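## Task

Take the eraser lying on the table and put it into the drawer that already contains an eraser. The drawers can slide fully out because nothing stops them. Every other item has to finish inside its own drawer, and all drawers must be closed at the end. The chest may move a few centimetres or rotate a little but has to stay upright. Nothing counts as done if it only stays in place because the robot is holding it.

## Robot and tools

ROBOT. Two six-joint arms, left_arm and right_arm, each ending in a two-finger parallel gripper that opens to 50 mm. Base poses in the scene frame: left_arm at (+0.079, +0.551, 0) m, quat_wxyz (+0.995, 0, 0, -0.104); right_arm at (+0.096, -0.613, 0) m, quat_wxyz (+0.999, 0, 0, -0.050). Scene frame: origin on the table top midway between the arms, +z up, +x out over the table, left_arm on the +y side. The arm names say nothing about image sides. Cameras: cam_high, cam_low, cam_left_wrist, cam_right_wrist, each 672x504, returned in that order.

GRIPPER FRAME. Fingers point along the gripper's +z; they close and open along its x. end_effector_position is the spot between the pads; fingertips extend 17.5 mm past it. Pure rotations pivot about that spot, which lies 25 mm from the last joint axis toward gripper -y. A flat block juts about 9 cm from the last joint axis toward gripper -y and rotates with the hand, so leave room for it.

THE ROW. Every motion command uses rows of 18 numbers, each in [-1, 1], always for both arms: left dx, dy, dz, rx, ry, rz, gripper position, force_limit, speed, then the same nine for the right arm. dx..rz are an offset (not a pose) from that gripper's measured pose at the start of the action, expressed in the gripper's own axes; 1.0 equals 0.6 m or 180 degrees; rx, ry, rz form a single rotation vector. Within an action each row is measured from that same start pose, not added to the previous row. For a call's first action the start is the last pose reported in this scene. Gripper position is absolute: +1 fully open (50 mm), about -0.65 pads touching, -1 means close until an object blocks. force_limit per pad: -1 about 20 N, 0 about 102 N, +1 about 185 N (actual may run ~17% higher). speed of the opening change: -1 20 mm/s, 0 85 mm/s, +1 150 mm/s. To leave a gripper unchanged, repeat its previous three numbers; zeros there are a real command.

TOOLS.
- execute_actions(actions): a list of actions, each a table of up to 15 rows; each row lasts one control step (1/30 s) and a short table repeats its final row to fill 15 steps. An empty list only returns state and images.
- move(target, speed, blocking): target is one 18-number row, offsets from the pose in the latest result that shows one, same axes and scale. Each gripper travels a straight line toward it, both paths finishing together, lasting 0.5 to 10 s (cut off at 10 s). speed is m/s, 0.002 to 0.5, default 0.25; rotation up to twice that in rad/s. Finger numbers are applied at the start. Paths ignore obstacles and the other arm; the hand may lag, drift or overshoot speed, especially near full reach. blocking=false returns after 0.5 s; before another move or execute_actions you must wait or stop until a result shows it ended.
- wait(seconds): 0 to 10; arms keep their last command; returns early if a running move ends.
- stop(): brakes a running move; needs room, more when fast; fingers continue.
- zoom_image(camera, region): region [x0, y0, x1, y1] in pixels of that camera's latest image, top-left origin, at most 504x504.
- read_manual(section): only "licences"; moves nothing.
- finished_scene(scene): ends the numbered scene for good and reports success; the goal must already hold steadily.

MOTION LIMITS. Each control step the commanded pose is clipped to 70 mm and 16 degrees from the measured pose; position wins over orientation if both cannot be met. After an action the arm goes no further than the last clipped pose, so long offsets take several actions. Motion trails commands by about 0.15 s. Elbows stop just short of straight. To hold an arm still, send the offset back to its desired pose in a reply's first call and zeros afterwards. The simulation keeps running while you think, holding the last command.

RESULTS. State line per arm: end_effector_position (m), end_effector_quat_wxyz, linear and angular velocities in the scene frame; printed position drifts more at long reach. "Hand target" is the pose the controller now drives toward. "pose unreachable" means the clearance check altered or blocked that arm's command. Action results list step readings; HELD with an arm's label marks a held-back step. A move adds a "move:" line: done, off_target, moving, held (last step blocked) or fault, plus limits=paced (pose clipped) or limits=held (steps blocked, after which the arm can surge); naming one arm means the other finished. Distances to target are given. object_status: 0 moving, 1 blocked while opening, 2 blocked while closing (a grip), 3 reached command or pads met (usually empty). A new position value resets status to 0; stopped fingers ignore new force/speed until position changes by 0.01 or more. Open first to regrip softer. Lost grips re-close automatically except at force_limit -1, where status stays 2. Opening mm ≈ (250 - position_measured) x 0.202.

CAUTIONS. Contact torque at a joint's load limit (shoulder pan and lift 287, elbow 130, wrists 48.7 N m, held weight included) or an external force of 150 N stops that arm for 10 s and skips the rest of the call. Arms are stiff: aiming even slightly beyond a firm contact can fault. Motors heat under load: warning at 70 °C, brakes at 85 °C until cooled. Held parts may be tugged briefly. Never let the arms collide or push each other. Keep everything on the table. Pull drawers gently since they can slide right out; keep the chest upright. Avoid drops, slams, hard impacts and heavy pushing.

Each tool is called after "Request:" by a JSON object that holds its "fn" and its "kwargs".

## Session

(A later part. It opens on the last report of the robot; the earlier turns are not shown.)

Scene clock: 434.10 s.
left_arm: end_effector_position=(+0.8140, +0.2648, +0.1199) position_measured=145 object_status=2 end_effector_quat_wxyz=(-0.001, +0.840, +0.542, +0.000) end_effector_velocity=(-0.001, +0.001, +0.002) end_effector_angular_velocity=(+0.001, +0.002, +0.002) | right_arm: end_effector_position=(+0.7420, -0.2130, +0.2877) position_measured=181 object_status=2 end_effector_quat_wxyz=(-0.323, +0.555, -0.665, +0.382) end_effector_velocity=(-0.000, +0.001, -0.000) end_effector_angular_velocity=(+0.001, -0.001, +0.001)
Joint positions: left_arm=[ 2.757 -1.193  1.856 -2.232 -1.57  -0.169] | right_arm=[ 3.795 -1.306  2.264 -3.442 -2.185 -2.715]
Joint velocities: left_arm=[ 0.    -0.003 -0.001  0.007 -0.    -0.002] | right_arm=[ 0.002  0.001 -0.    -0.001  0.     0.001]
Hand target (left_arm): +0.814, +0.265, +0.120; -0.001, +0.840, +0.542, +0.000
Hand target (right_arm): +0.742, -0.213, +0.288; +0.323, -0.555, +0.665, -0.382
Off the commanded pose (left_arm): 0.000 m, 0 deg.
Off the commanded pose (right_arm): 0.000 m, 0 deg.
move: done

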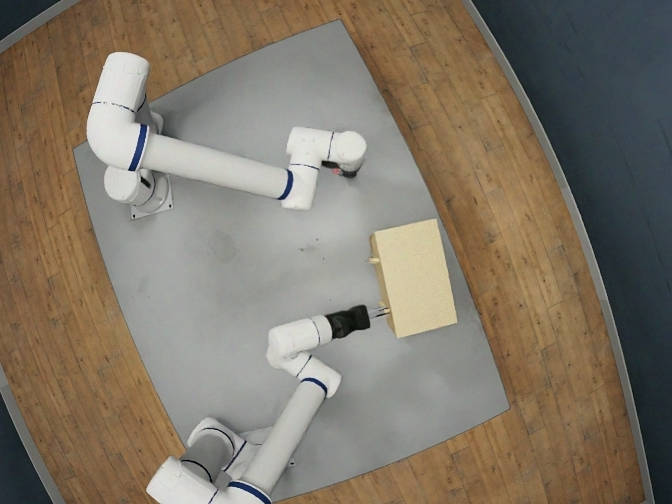

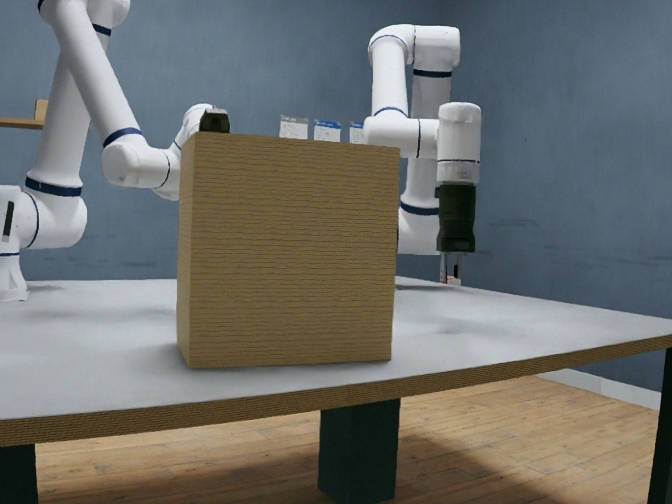

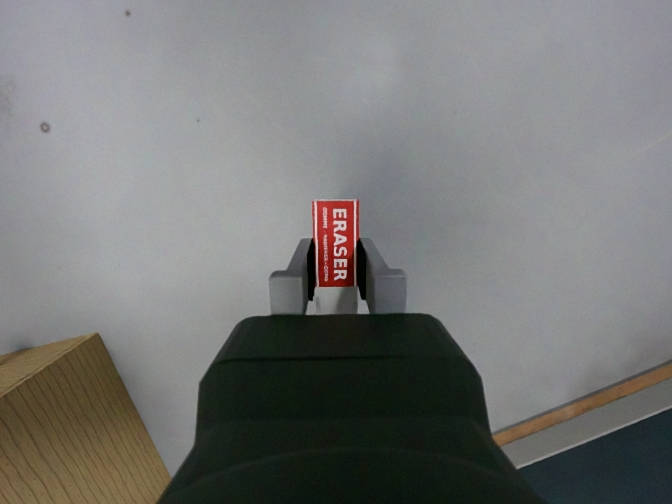

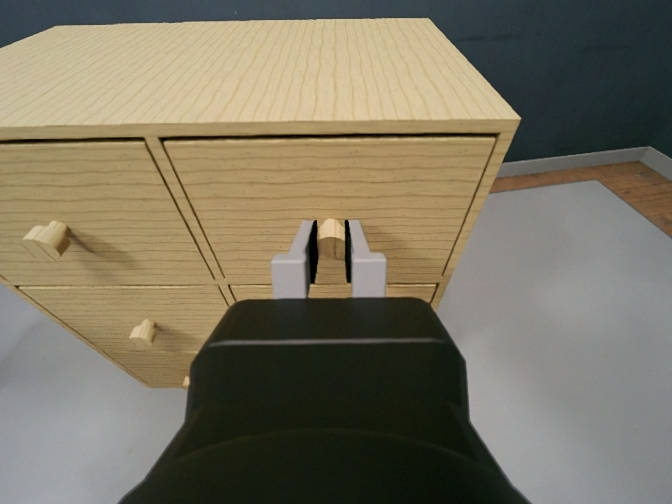

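Request:
{"fn": "move", "kwargs": {"target": [0,0,0,0,0,0,-1,-0.4,0, 0,0.0917,-0.1588,0,0,0,-1,-0.3,0], "speed": 0.1}}

Scene clock: 453.80 s.
left_arm: end_effector_position=(+0.8140, +0.2648, +0.1199) position_measured=145 object_status=2 end_effector_quat_wxyz=(-0.001, +0.840, +0.542, +0.000) end_effector_velocity=(-0.000, +0.000, -0.000) end_effector_angular_velocity=(+0.000, +0.000, -0.001) | right_arm: end_effector_position=(+0.6340, -0.1936, +0.2879) position_measured=181 object_status=2 end_effector_quat_wxyz=(-0.323, +0.555, -0.665, +0.382) end_effector_velocity=(-0.002, -0.001, +0.001) end_effector_angular_velocity=(+0.001, -0.002, -0.002)
Joint positions: left_arm=[ 2.757 -1.193  1.856 -2.232 -1.57  -0.169] | right_arm=[ 3.943 -1.388  2.363 -3.382 -2.299 -2.594]
Joint velocities: left_arm=[-0.     0.     0.001 -0.001  0.     0.001] | right_arm=[ 0.002 -0.003  0.002  0.002 -0.003  0.004]
Hand target (left_arm): +0.814, +0.265, +0.120; -0.001, +0.840, +0.542, +0.000
Hand target (right_arm): +0.634, -0.194, +0.288; +0.323, -0.555, +0.665, -0.382
Off the commanded pose (left_arm): 0.000 m, 0 deg.
Off the commanded pose (right_arm): 0.000 m, 0 deg.
move: done

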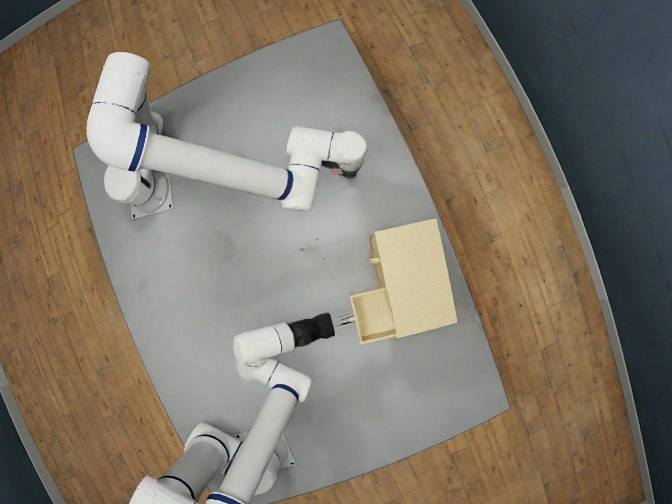

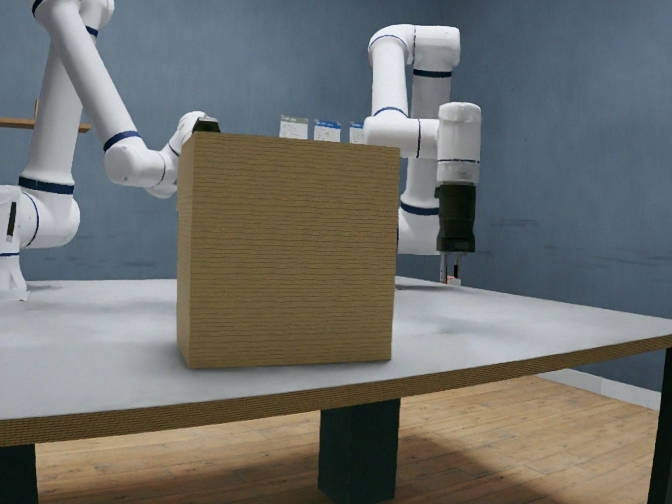

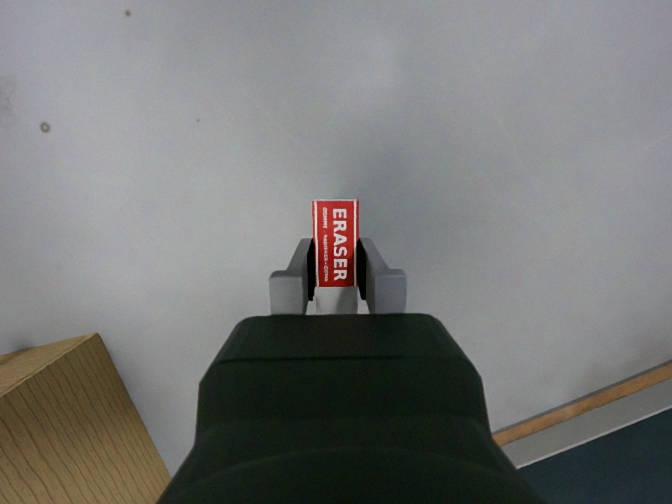

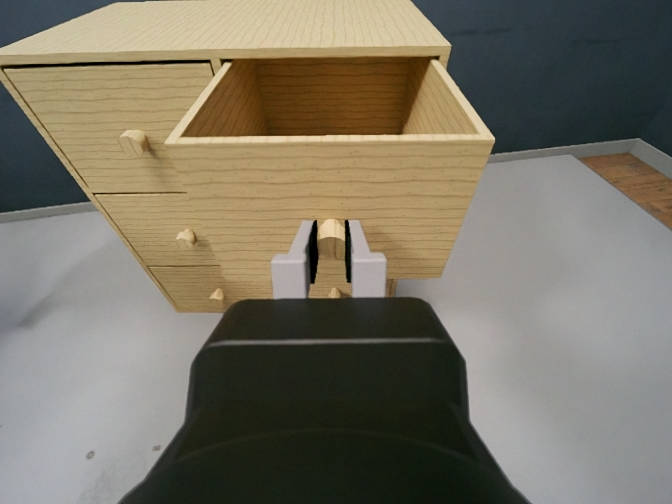

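The drawer came out and the chest stayed put. I'll look inside.

Request:
{"fn": "zoom_image", "kwargs": {"camera": "cam_high", "region": [330, 270, 430, 360]}}

Request:
{"fn": "zoom_image", "kwargs": {"camera": "cam_right_wrist", "region": [150, 30, 510, 180]}}

Region (330, 270, 430, 360) of cam_high's 672x504 image, scaled by 5.040, with more detail than that image has; it fills the top 454 rows of this view, and the rest is white.

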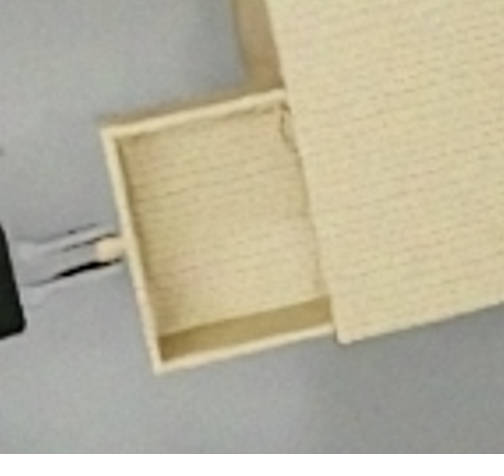

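Region (150, 30, 510, 180) of cam_right_wrist's 672x504 image, scaled by 1.400, with more detail than that image has; it fills the top 210 rows of this view, and the rest is white.

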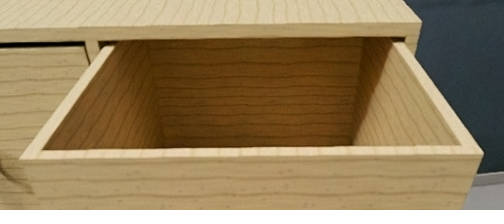

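Request:
{"fn": "zoom_image", "kwargs": {"camera": "cam_high", "region": [370, 280, 410, 320]}}

Region (370, 280, 410, 320) of cam_high's 672x504 image, scaled by 12.600, with more detail than that image has.

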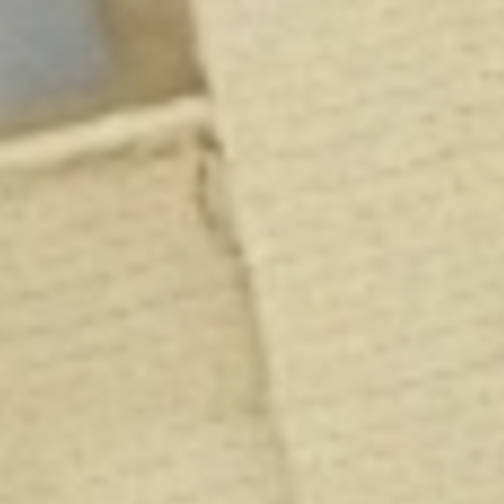

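Request:
{"fn": "move", "kwargs": {"target": [0,0,0,0,0,0,-1,-0.4,0, 0,0.0292,-0.0505,0,0,0,-1,-0.3,0], "speed": 0.07}}

Scene clock: 574.73 s.
left_arm: end_effector_position=(+0.8140, +0.2648, +0.1199) position_measured=145 object_status=2 end_effector_quat_wxyz=(-0.001, +0.840, +0.542, +0.000) end_effector_velocity=(+0.000, -0.001, +0.000) end_effector_angular_velocity=(-0.001, -0.001, -0.001) | right_arm: end_effector_position=(+0.6000, -0.1874, +0.2879) position_measured=181 object_status=2 end_effector_quat_wxyz=(-0.323, +0.555, -0.665, +0.382) end_effector_velocity=(-0.003, +0.001, +0.001) end_effector_angular_velocity=(-0.000, -0.001, +0.000)
Joint positions: left_arm=[ 2.757 -1.193  1.856 -2.232 -1.57  -0.169] | right_arm=[ 3.997 -1.413  2.387 -3.347 -2.338 -2.544]
Joint velocities: left_arm=[-0.001 -0.    -0.001 -0.    -0.001  0.001] | right_arm=[ 0.005 -0.004  0.002  0.005 -0.004  0.004]
Hand target (left_arm): +0.814, +0.265, +0.120; -0.001, +0.840, +0.542, +0.000
Hand target (right_arm): +0.600, -0.187, +0.288; +0.323, -0.555, +0.665, -0.382
Off the commanded pose (left_arm): 0.000 m, 0 deg.
Off the commanded pose (right_arm): 0.000 m, 0 deg.
move: done

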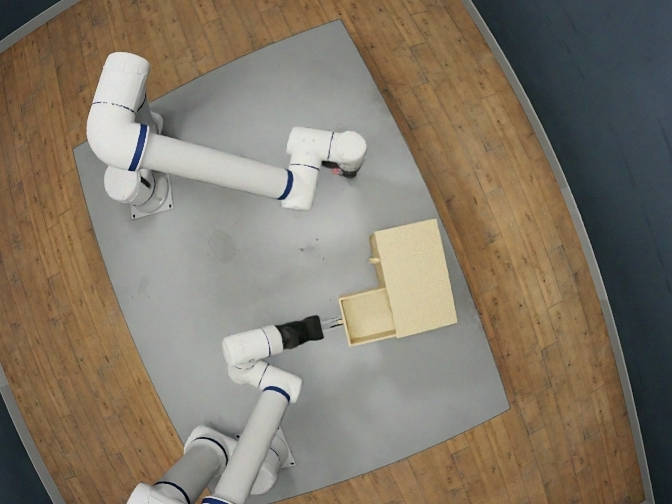

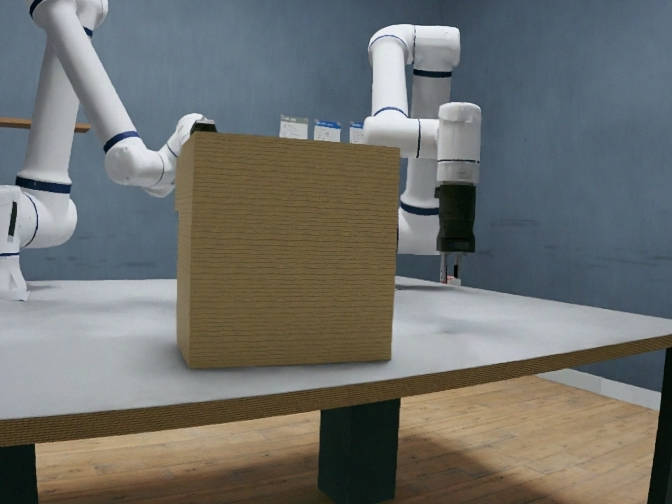

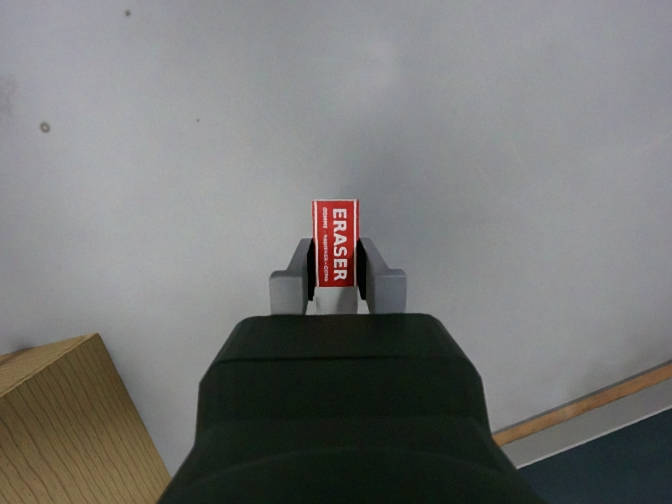

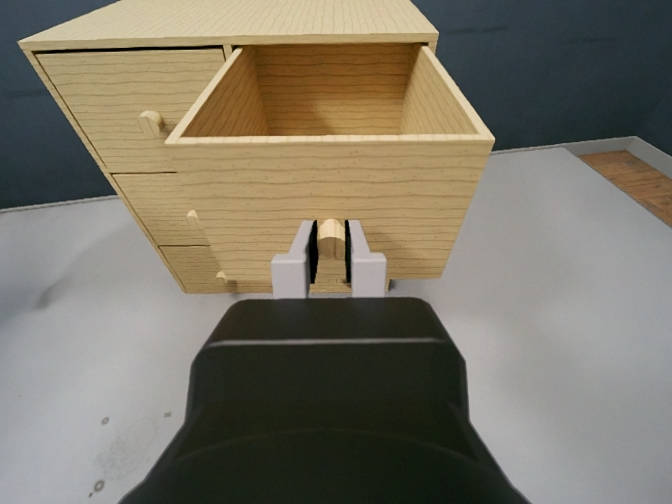

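Request:
{"fn": "zoom_image", "kwargs": {"camera": "cam_high", "region": [320, 270, 430, 360]}}

Request:
{"fn": "zoom_image", "kwargs": {"camera": "cam_right_wrist", "region": [160, 30, 500, 160]}}

Region (320, 270, 430, 360) of cam_high's 672x504 image, scaled by 4.582, with more detail than that image has; it fills the top 412 rows of this view, and the rest is white.

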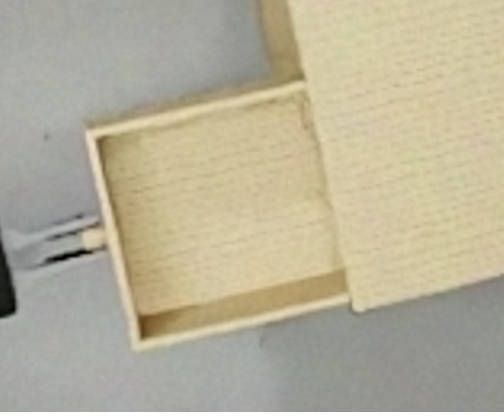

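Region (160, 30, 500, 160) of cam_right_wrist's 672x504 image, scaled by 1.482, with more detail than that image has; it fills the top 193 rows of this view, and the rest is white.

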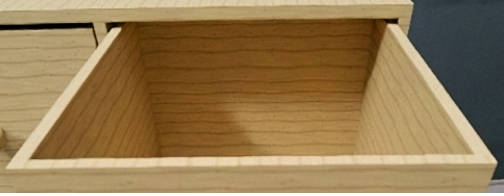

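Request:
{"fn": "move", "kwargs": {"target": [-0.0733,-0.1021,-0.5502,0,0,0.2222,-1,-0.4,0, 0.0006,-0.1202,0.2083,0,0,0,-1,-0.3,0], "speed": 0.3}}

Scene clock: 689.90 s.
left_arm: end_effector_position=(+0.7399, +0.2486, +0.4495) position_measured=145 object_status=2 end_effector_quat_wxyz=(-0.001, +0.975, +0.223, -0.000) end_effector_velocity=(-0.001, -0.001, +0.003) end_effector_angular_velocity=(-0.000, -0.000, -0.006) | right_arm: end_effector_position=(+0.7419, -0.2133, +0.2876) position_measured=181 object_status=2 end_effector_quat_wxyz=(-0.323, +0.555, -0.665, +0.382) end_effector_velocity=(+0.001, +0.001, -0.001) end_effector_angular_velocity=(-0.001, +0.001, +0.002)
Joint positions: left_arm=[ 2.659 -1.506  1.618 -1.681 -1.57   0.431] | right_arm=[ 3.795 -1.306  2.265 -3.442 -2.185 -2.716]
Joint velocities: left_arm=[-0.001 -0.001 -0.004  0.005 -0.     0.004] | right_arm=[ 0.     0.002 -0.001 -0.     0.001 -0.001]
Hand target (left_arm): +0.740, +0.249, +0.450; -0.001, +0.975, +0.222, -0.000
Hand target (right_arm): +0.742, -0.213, +0.288; +0.323, -0.555, +0.665, -0.382
Off the commanded pose (left_arm): 0.001 m, 0 deg.
Off the commanded pose (right_arm): 0.000 m, 0 deg.
move: done

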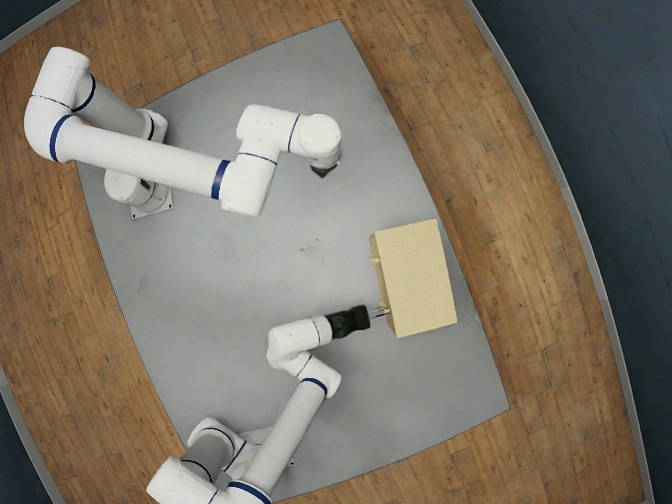

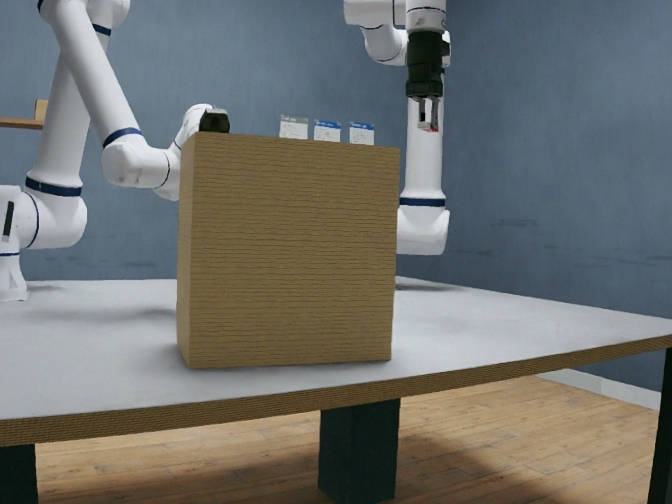

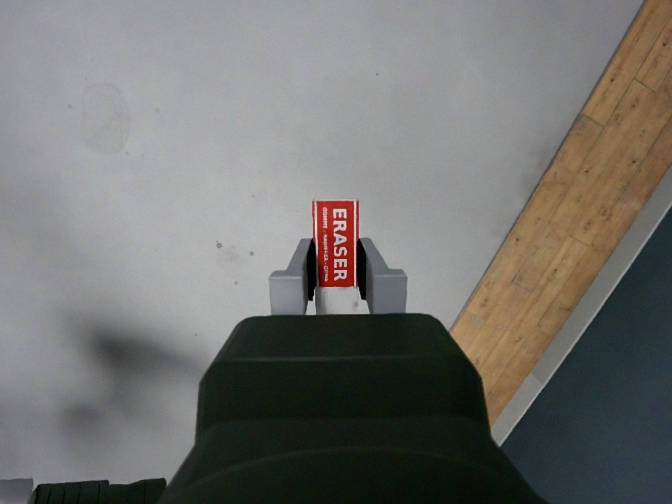

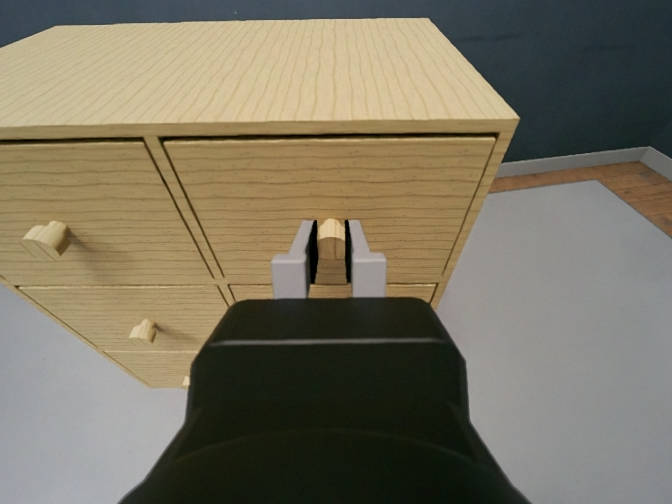

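Request:
{"fn": "execute_actions", "kwargs": {"actions": []}}

Scene clock: 711.60 s.
left_arm: end_effector_position=(+0.7398, +0.2486, +0.4499) position_measured=145 object_status=2 end_effector_quat_wxyz=(-0.001, +0.975, +0.222, -0.000) end_effector_velocity=(-0.000, +0.001, -0.000) end_effector_angular_velocity=(+0.001, +0.000, +0.002) | right_arm: end_effector_position=(+0.7420, -0.2133, +0.2876) position_measured=181 object_status=2 end_effector_quat_wxyz=(-0.323, +0.555, -0.665, +0.382) end_effector_velocity=(+0.000, -0.000, +0.000) end_effector_angular_velocity=(+0.001, -0.001, -0.001)
Joint positions: left_arm=[ 2.659 -1.506  1.617 -1.68  -1.57   0.431] | right_arm=[ 3.795 -1.306  2.265 -3.442 -2.185 -2.716]
Joint velocities: left_arm=[ 0.001 -0.     0.     0.001  0.    -0.001] | right_arm=[-0.001 -0.     0.    -0.001 -0.     0.001]
Hand target (left_arm): +0.740, +0.249, +0.450; -0.001, +0.975, +0.222, -0.000
Hand target (right_arm): +0.742, -0.213, +0.288; +0.323, -0.555, +0.665, -0.382
Off the commanded pose (left_arm): 0.001 m, 0 deg.
Off the commanded pose (right_arm): 0.000 m, 0 deg.

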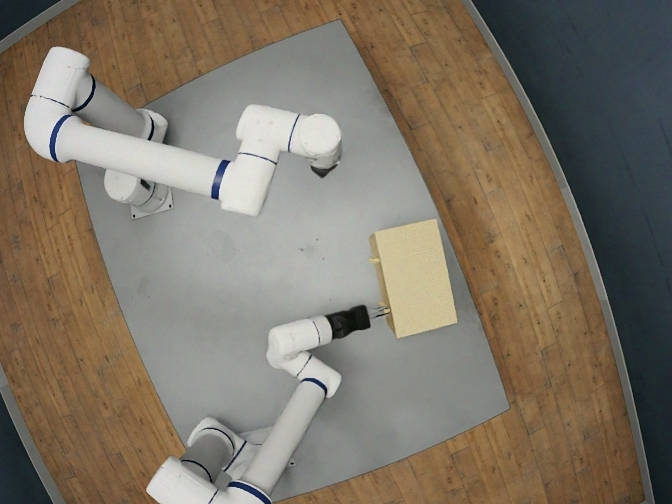

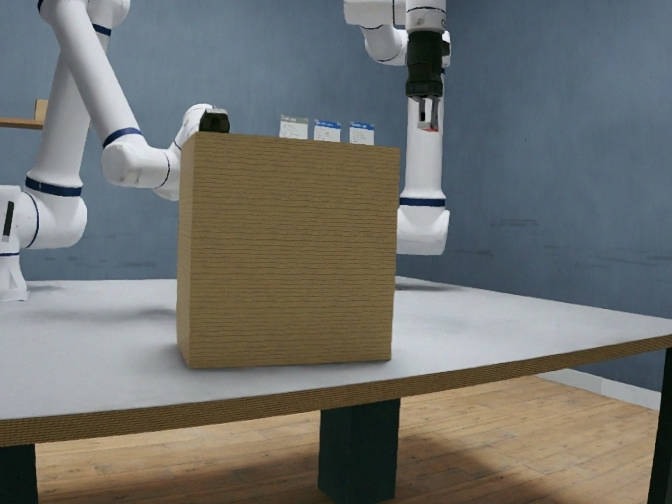

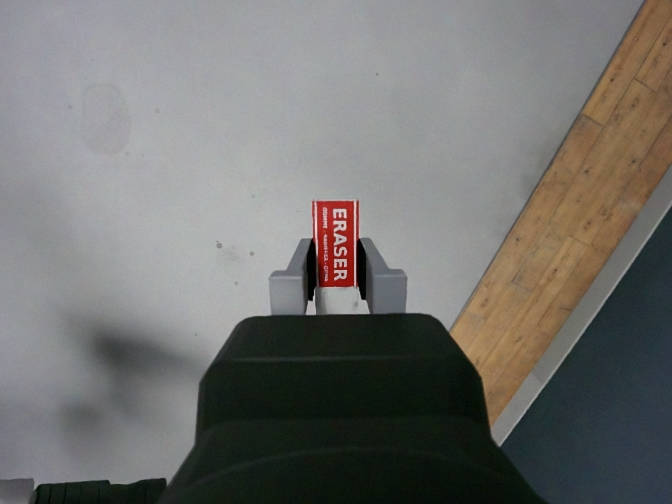

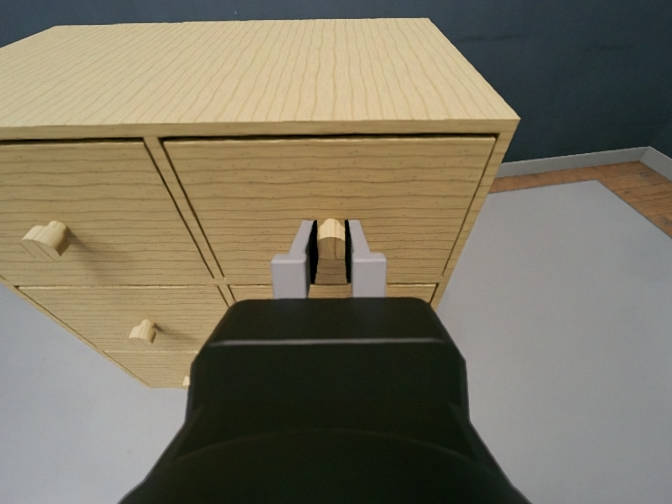

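Request:
{"fn": "execute_actions", "kwargs": {"actions": [[[0,0,0,0,0,0,-1,-0.4,0, 0,0,0,0,0,0,1,0,0.5]]]}}

Request:
{"fn": "move", "kwargs": {"target": [0,0,0,0,0,0,-1,-0.4,0, 0,0.1845,0.0488,-0.1389,0,0,1,0,0.5], "speed": 0.2}}

Scene clock: 729.10 s.
left_arm: end_effector_position=(+0.7398, +0.2486, +0.4499) position_measured=145 object_status=2 end_effector_quat_wxyz=(-0.001, +0.975, +0.222, -0.000) end_effector_velocity=(-0.000, -0.000, +0.000) end_effector_angular_velocity=(+0.000, -0.000, +0.001) | right_arm: end_effector_position=(+0.7420, -0.2133, +0.2876) position_measured=3 object_status=0 end_effector_quat_wxyz=(-0.323, +0.555, -0.665, +0.382) end_effector_velocity=(+0.000, -0.000, -0.001) end_effector_angular_velocity=(-0.000, +0.001, -0.001)
Joint positions: left_arm=[ 2.659 -1.506  1.617 -1.68  -1.57   0.431] | right_arm=[ 3.795 -1.306  2.265 -3.442 -2.185 -2.716]
Joint velocities: left_arm=[-0.    -0.    -0.     0.     0.    -0.001] | right_arm=[-0.     0.001 -0.     0.    -0.     0.   ]
Hand target (left_arm): +0.740, +0.249, +0.450; -0.001, +0.975, +0.222, -0.000
Hand target (right_arm): +0.742, -0.213, +0.288; +0.323, -0.555, +0.665, -0.382
Off the commanded pose (left_arm): 0.000 m, 0 deg.
Off the commanded pose (right_arm): 0.000 m, 0 deg.
Step readings (end_effector_position):
0: left_arm (+0.7398, +0.2486, +0.4499) | right_arm (+0.7420, -0.2133, +0.2876)
1: left_arm (+0.7398, +0.2486, +0.4499) | right_arm (+0.7420, -0.2133, +0.2876)
2: left_arm (+0.7398, +0.2486, +0.4499) | right_arm (+0.7420, -0.2133, +0.2876)
4: left_arm (+0.7398, +0.2486, +0.4499) | right_arm (+0.7420, -0.2133, +0.2876)
8: left_arm (+0.7398, +0.2486, +0.4499) | right_arm (+0.7420, -0.2133, +0.2876)
15: end_effector_position above

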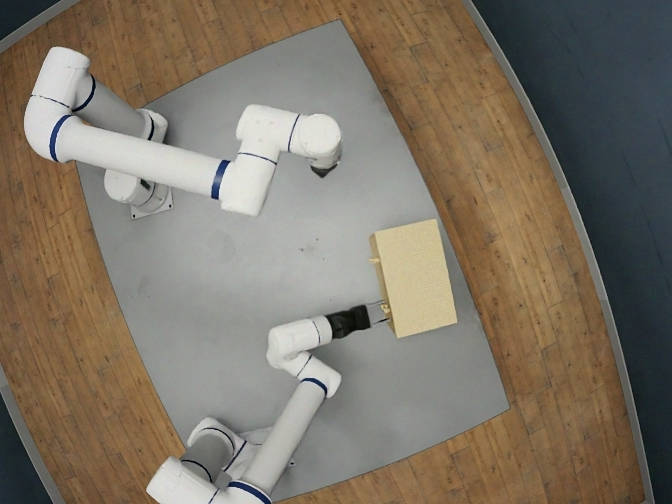

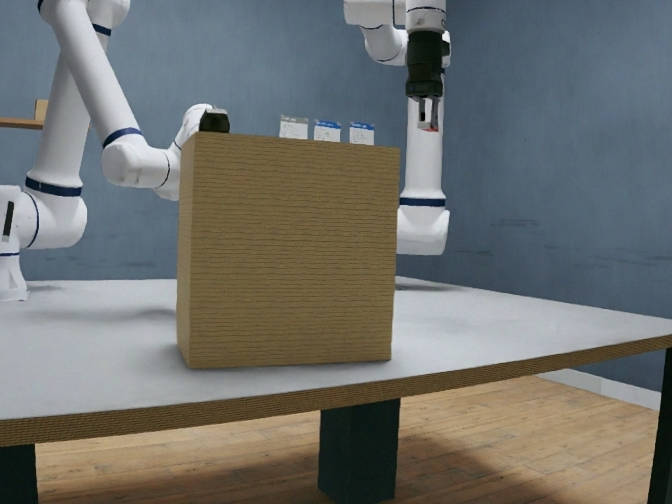

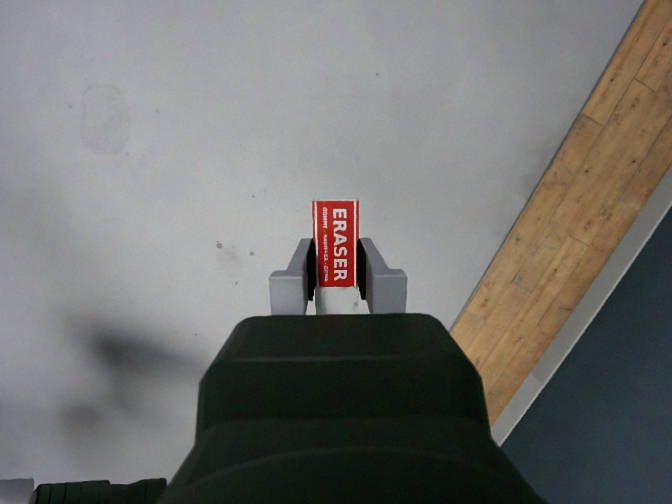

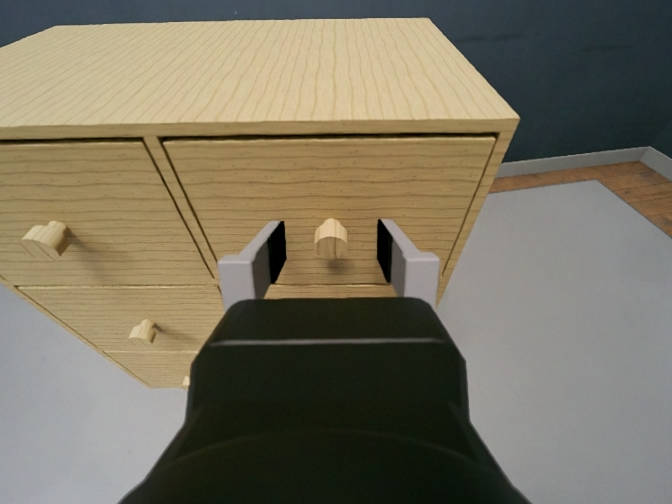

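Scene clock: 730.77 s.
left_arm: end_effector_position=(+0.7398, +0.2486, +0.4499) position_measured=145 object_status=2 end_effector_quat_wxyz=(-0.001, +0.975, +0.222, -0.000) end_effector_velocity=(+0.000, +0.000, +0.001) end_effector_angular_velocity=(+0.000, -0.001, +0.002) | right_arm: end_effector_position=(+0.7128, -0.2075, +0.1774) position_measured=3 object_status=3 end_effector_quat_wxyz=(-0.195, +0.611, -0.732, +0.230) end_effector_velocity=(-0.000, -0.000, -0.002) end_effector_angular_velocity=(+0.002, +0.008, -0.000)
Joint positions: left_arm=[ 2.659 -1.506  1.617 -1.68  -1.57   0.431] | right_arm=[ 3.741 -1.357  2.259 -2.976 -1.936 -2.557]
Joint velocities: left_arm=[ 0.    -0.    -0.001  0.001  0.001 -0.002] | right_arm=[-0.002  0.    -0.001  0.008  0.006  0.001]
Hand target (left_arm): +0.740, +0.249, +0.450; -0.001, +0.975, +0.222, -0.000
Hand target (right_arm): +0.713, -0.207, +0.177; +0.195, -0.611, +0.732, -0.229
Off the commanded pose (left_arm): 0.000 m, 0 deg.
Off the commanded pose (right_arm): 0.000 m, 0 deg.
move: done

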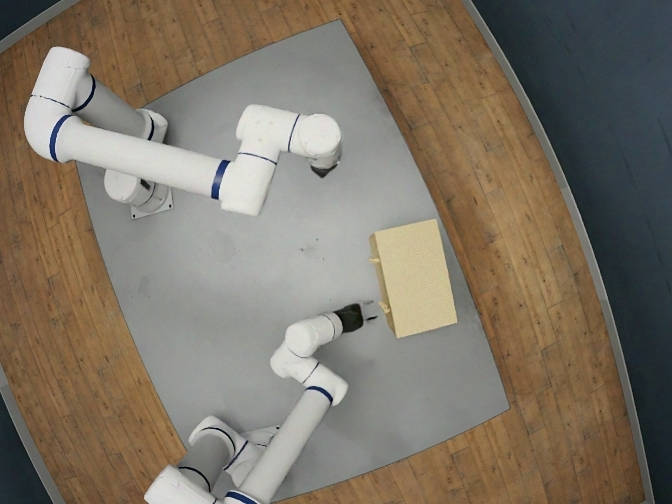

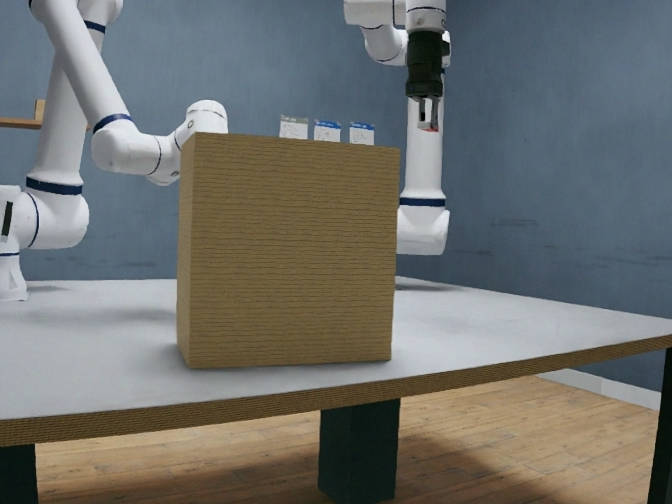

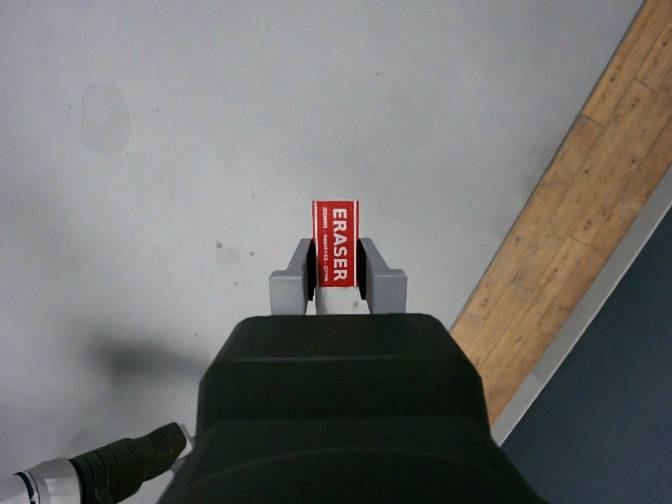

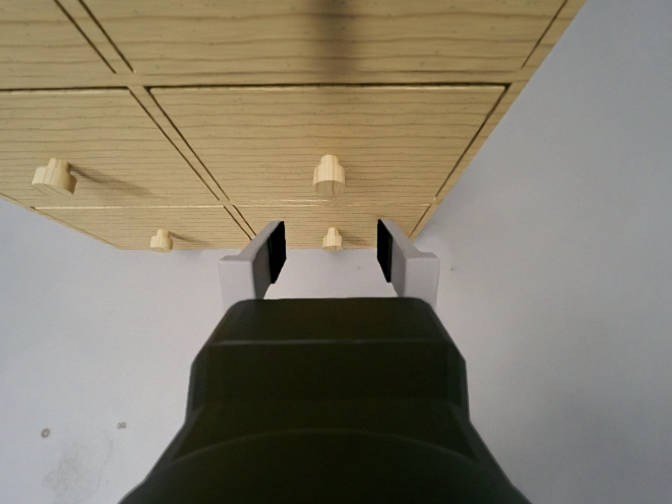

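Request:
{"fn": "move", "kwargs": {"target": [0,0,0,0,0,0,-1,-0.4,0, 0,-0.041,0.0287,0,0,0,1,0,0.5], "speed": 0.06}}

Scene clock: 755.43 s.
left_arm: end_effector_position=(+0.7398, +0.2486, +0.4499) position_measured=145 object_status=2 end_effector_quat_wxyz=(-0.001, +0.975, +0.222, -0.000) end_effector_velocity=(+0.000, -0.001, +0.000) end_effector_angular_velocity=(-0.001, -0.001, +0.000) | right_arm: end_effector_position=(+0.7420, -0.2127, +0.1774) position_measured=3 object_status=3 end_effector_quat_wxyz=(-0.195, +0.611, -0.732, +0.230) end_effector_velocity=(+0.003, -0.000, +0.001) end_effector_angular_velocity=(+0.001, -0.001, -0.001)
Joint positions: left_arm=[ 2.659 -1.506  1.617 -1.68  -1.57   0.431] | right_arm=[ 3.711 -1.331  2.226 -2.979 -1.921 -2.586]
Joint velocities: left_arm=[-0.     0.    -0.    -0.001 -0.    -0.001] | right_arm=[-0.003  0.002 -0.003 -0.     0.001 -0.002]
Hand target (left_arm): +0.740, +0.249, +0.450; -0.001, +0.975, +0.222, -0.000
Hand target (right_arm): +0.742, -0.213, +0.177; +0.195, -0.611, +0.732, -0.230
Off the commanded pose (left_arm): 0.000 m, 0 deg.
Off the commanded pose (right_arm): 0.000 m, 0 deg.
move: done

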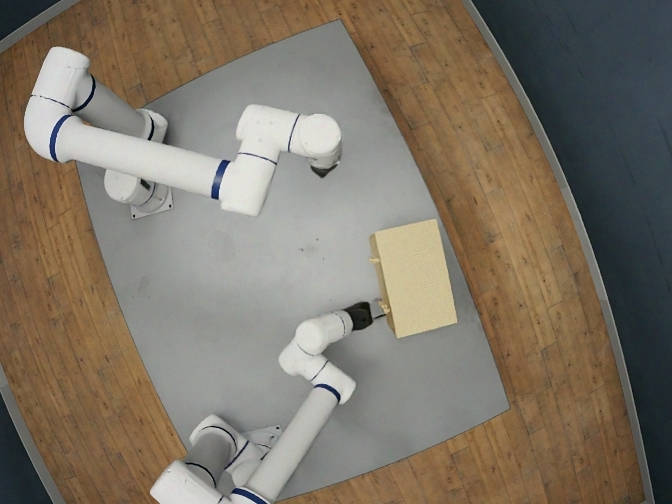

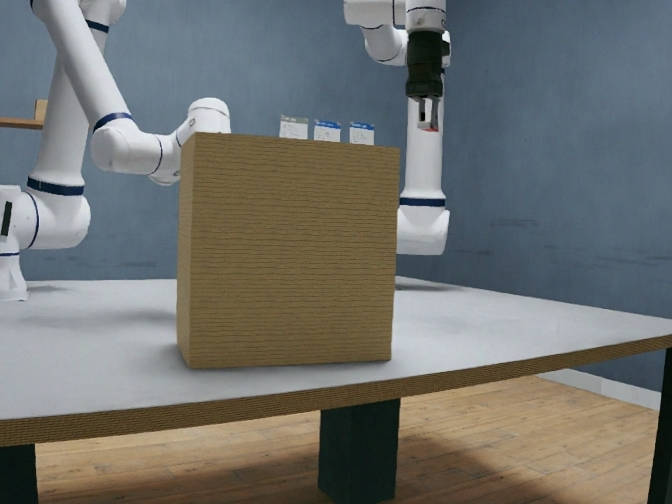

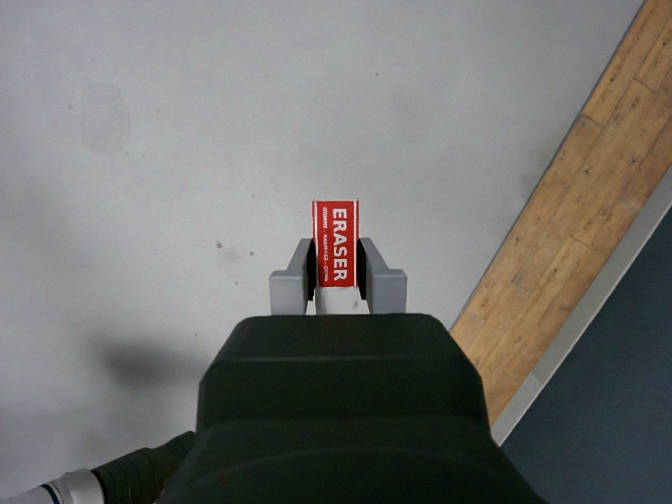

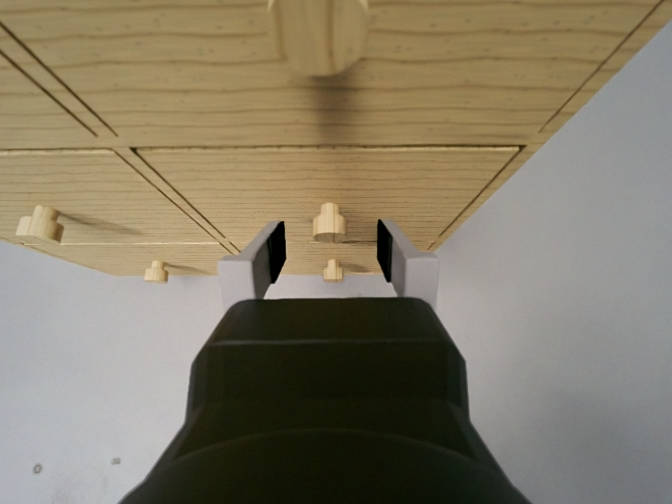

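Request:
{"fn": "execute_actions", "kwargs": {"actions": [[[0,0,0,0,0,0,-1,-0.4,0, 0,0,0,0,0,0,-1,-0.3,0.3]]]}}

Scene clock: 768.70 s.
left_arm: end_effector_position=(+0.7398, +0.2486, +0.4499) position_measured=145 object_status=2 end_effector_quat_wxyz=(-0.001, +0.975, +0.222, -0.000) end_effector_velocity=(-0.000, +0.000, +0.000) end_effector_angular_velocity=(+0.000, +0.001, -0.000) | right_arm: end_effector_position=(+0.7420, -0.2127, +0.1774) position_measured=182 object_status=0 end_effector_quat_wxyz=(-0.195, +0.611, -0.732, +0.230) end_effector_velocity=(-0.000, -0.000, -0.000) end_effector_angular_velocity=(-0.001, +0.000, +0.001)
Joint positions: left_arm=[ 2.659 -1.506  1.617 -1.68  -1.57   0.431] | right_arm=[ 3.711 -1.331  2.226 -2.979 -1.921 -2.586]
Joint velocities: left_arm=[ 0.001 -0.    -0.     0.001 -0.001  0.001] | right_arm=[ 0.    -0.001  0.001  0.001 -0.    -0.001]
Hand target (left_arm): +0.740, +0.249, +0.450; -0.001, +0.975, +0.222, -0.000
Hand target (right_arm): +0.742, -0.213, +0.177; +0.195, -0.611, +0.732, -0.230
Off the commanded pose (left_arm): 0.000 m, 0 deg.
Off the commanded pose (right_arm): 0.000 m, 0 deg.
Step readings (end_effector_position):
0: left_arm (+0.7398, +0.2486, +0.4499) | right_arm (+0.7423, -0.2128, +0.1774)
1: left_arm (+0.7398, +0.2486, +0.4499) | right_arm (+0.7423, -0.2128, +0.1774)
2: left_arm (+0.7398, +0.2486, +0.4499) | right_arm (+0.7423, -0.2128, +0.1774)
4: left_arm (+0.7398, +0.2486, +0.4499) | right_arm (+0.7423, -0.2128, +0.1774)
8: left_arm (+0.7398, +0.2486, +0.4499) | right_arm (+0.7423, -0.2127, +0.1774)
15: end_effector_position above

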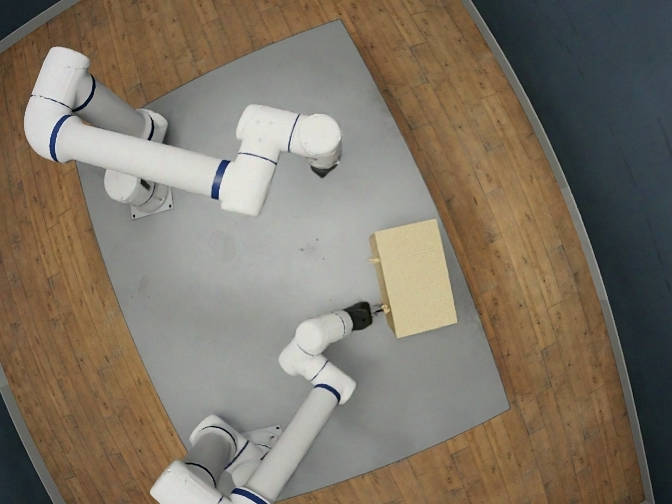

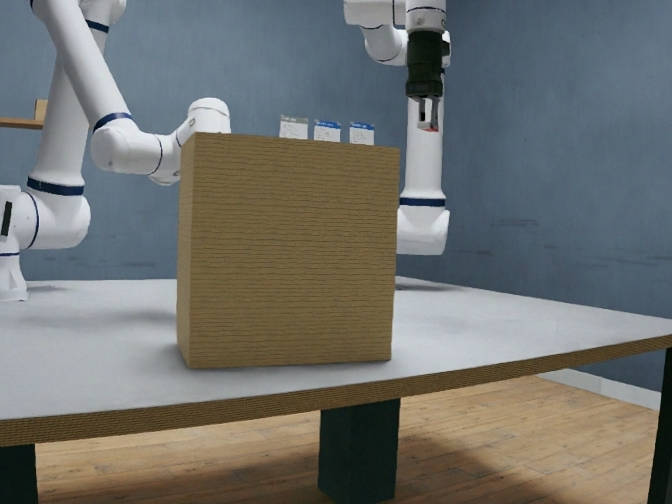

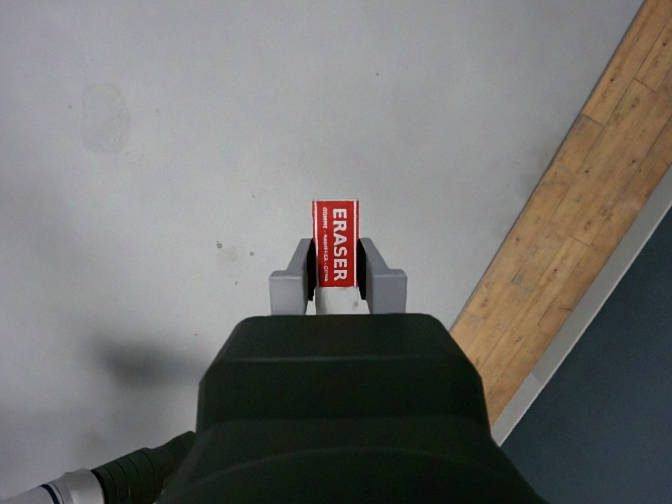

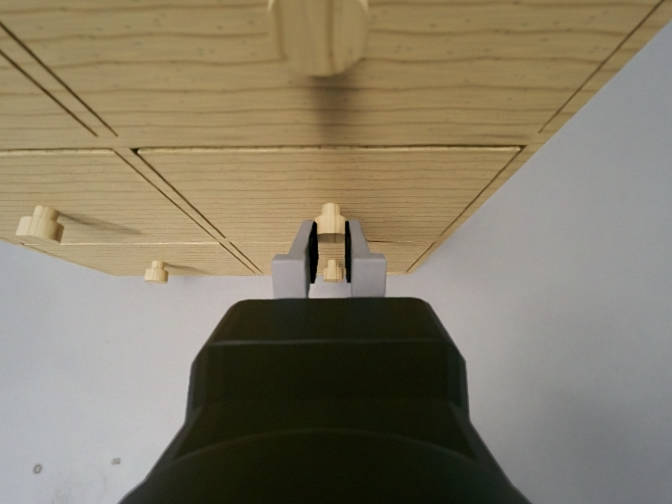

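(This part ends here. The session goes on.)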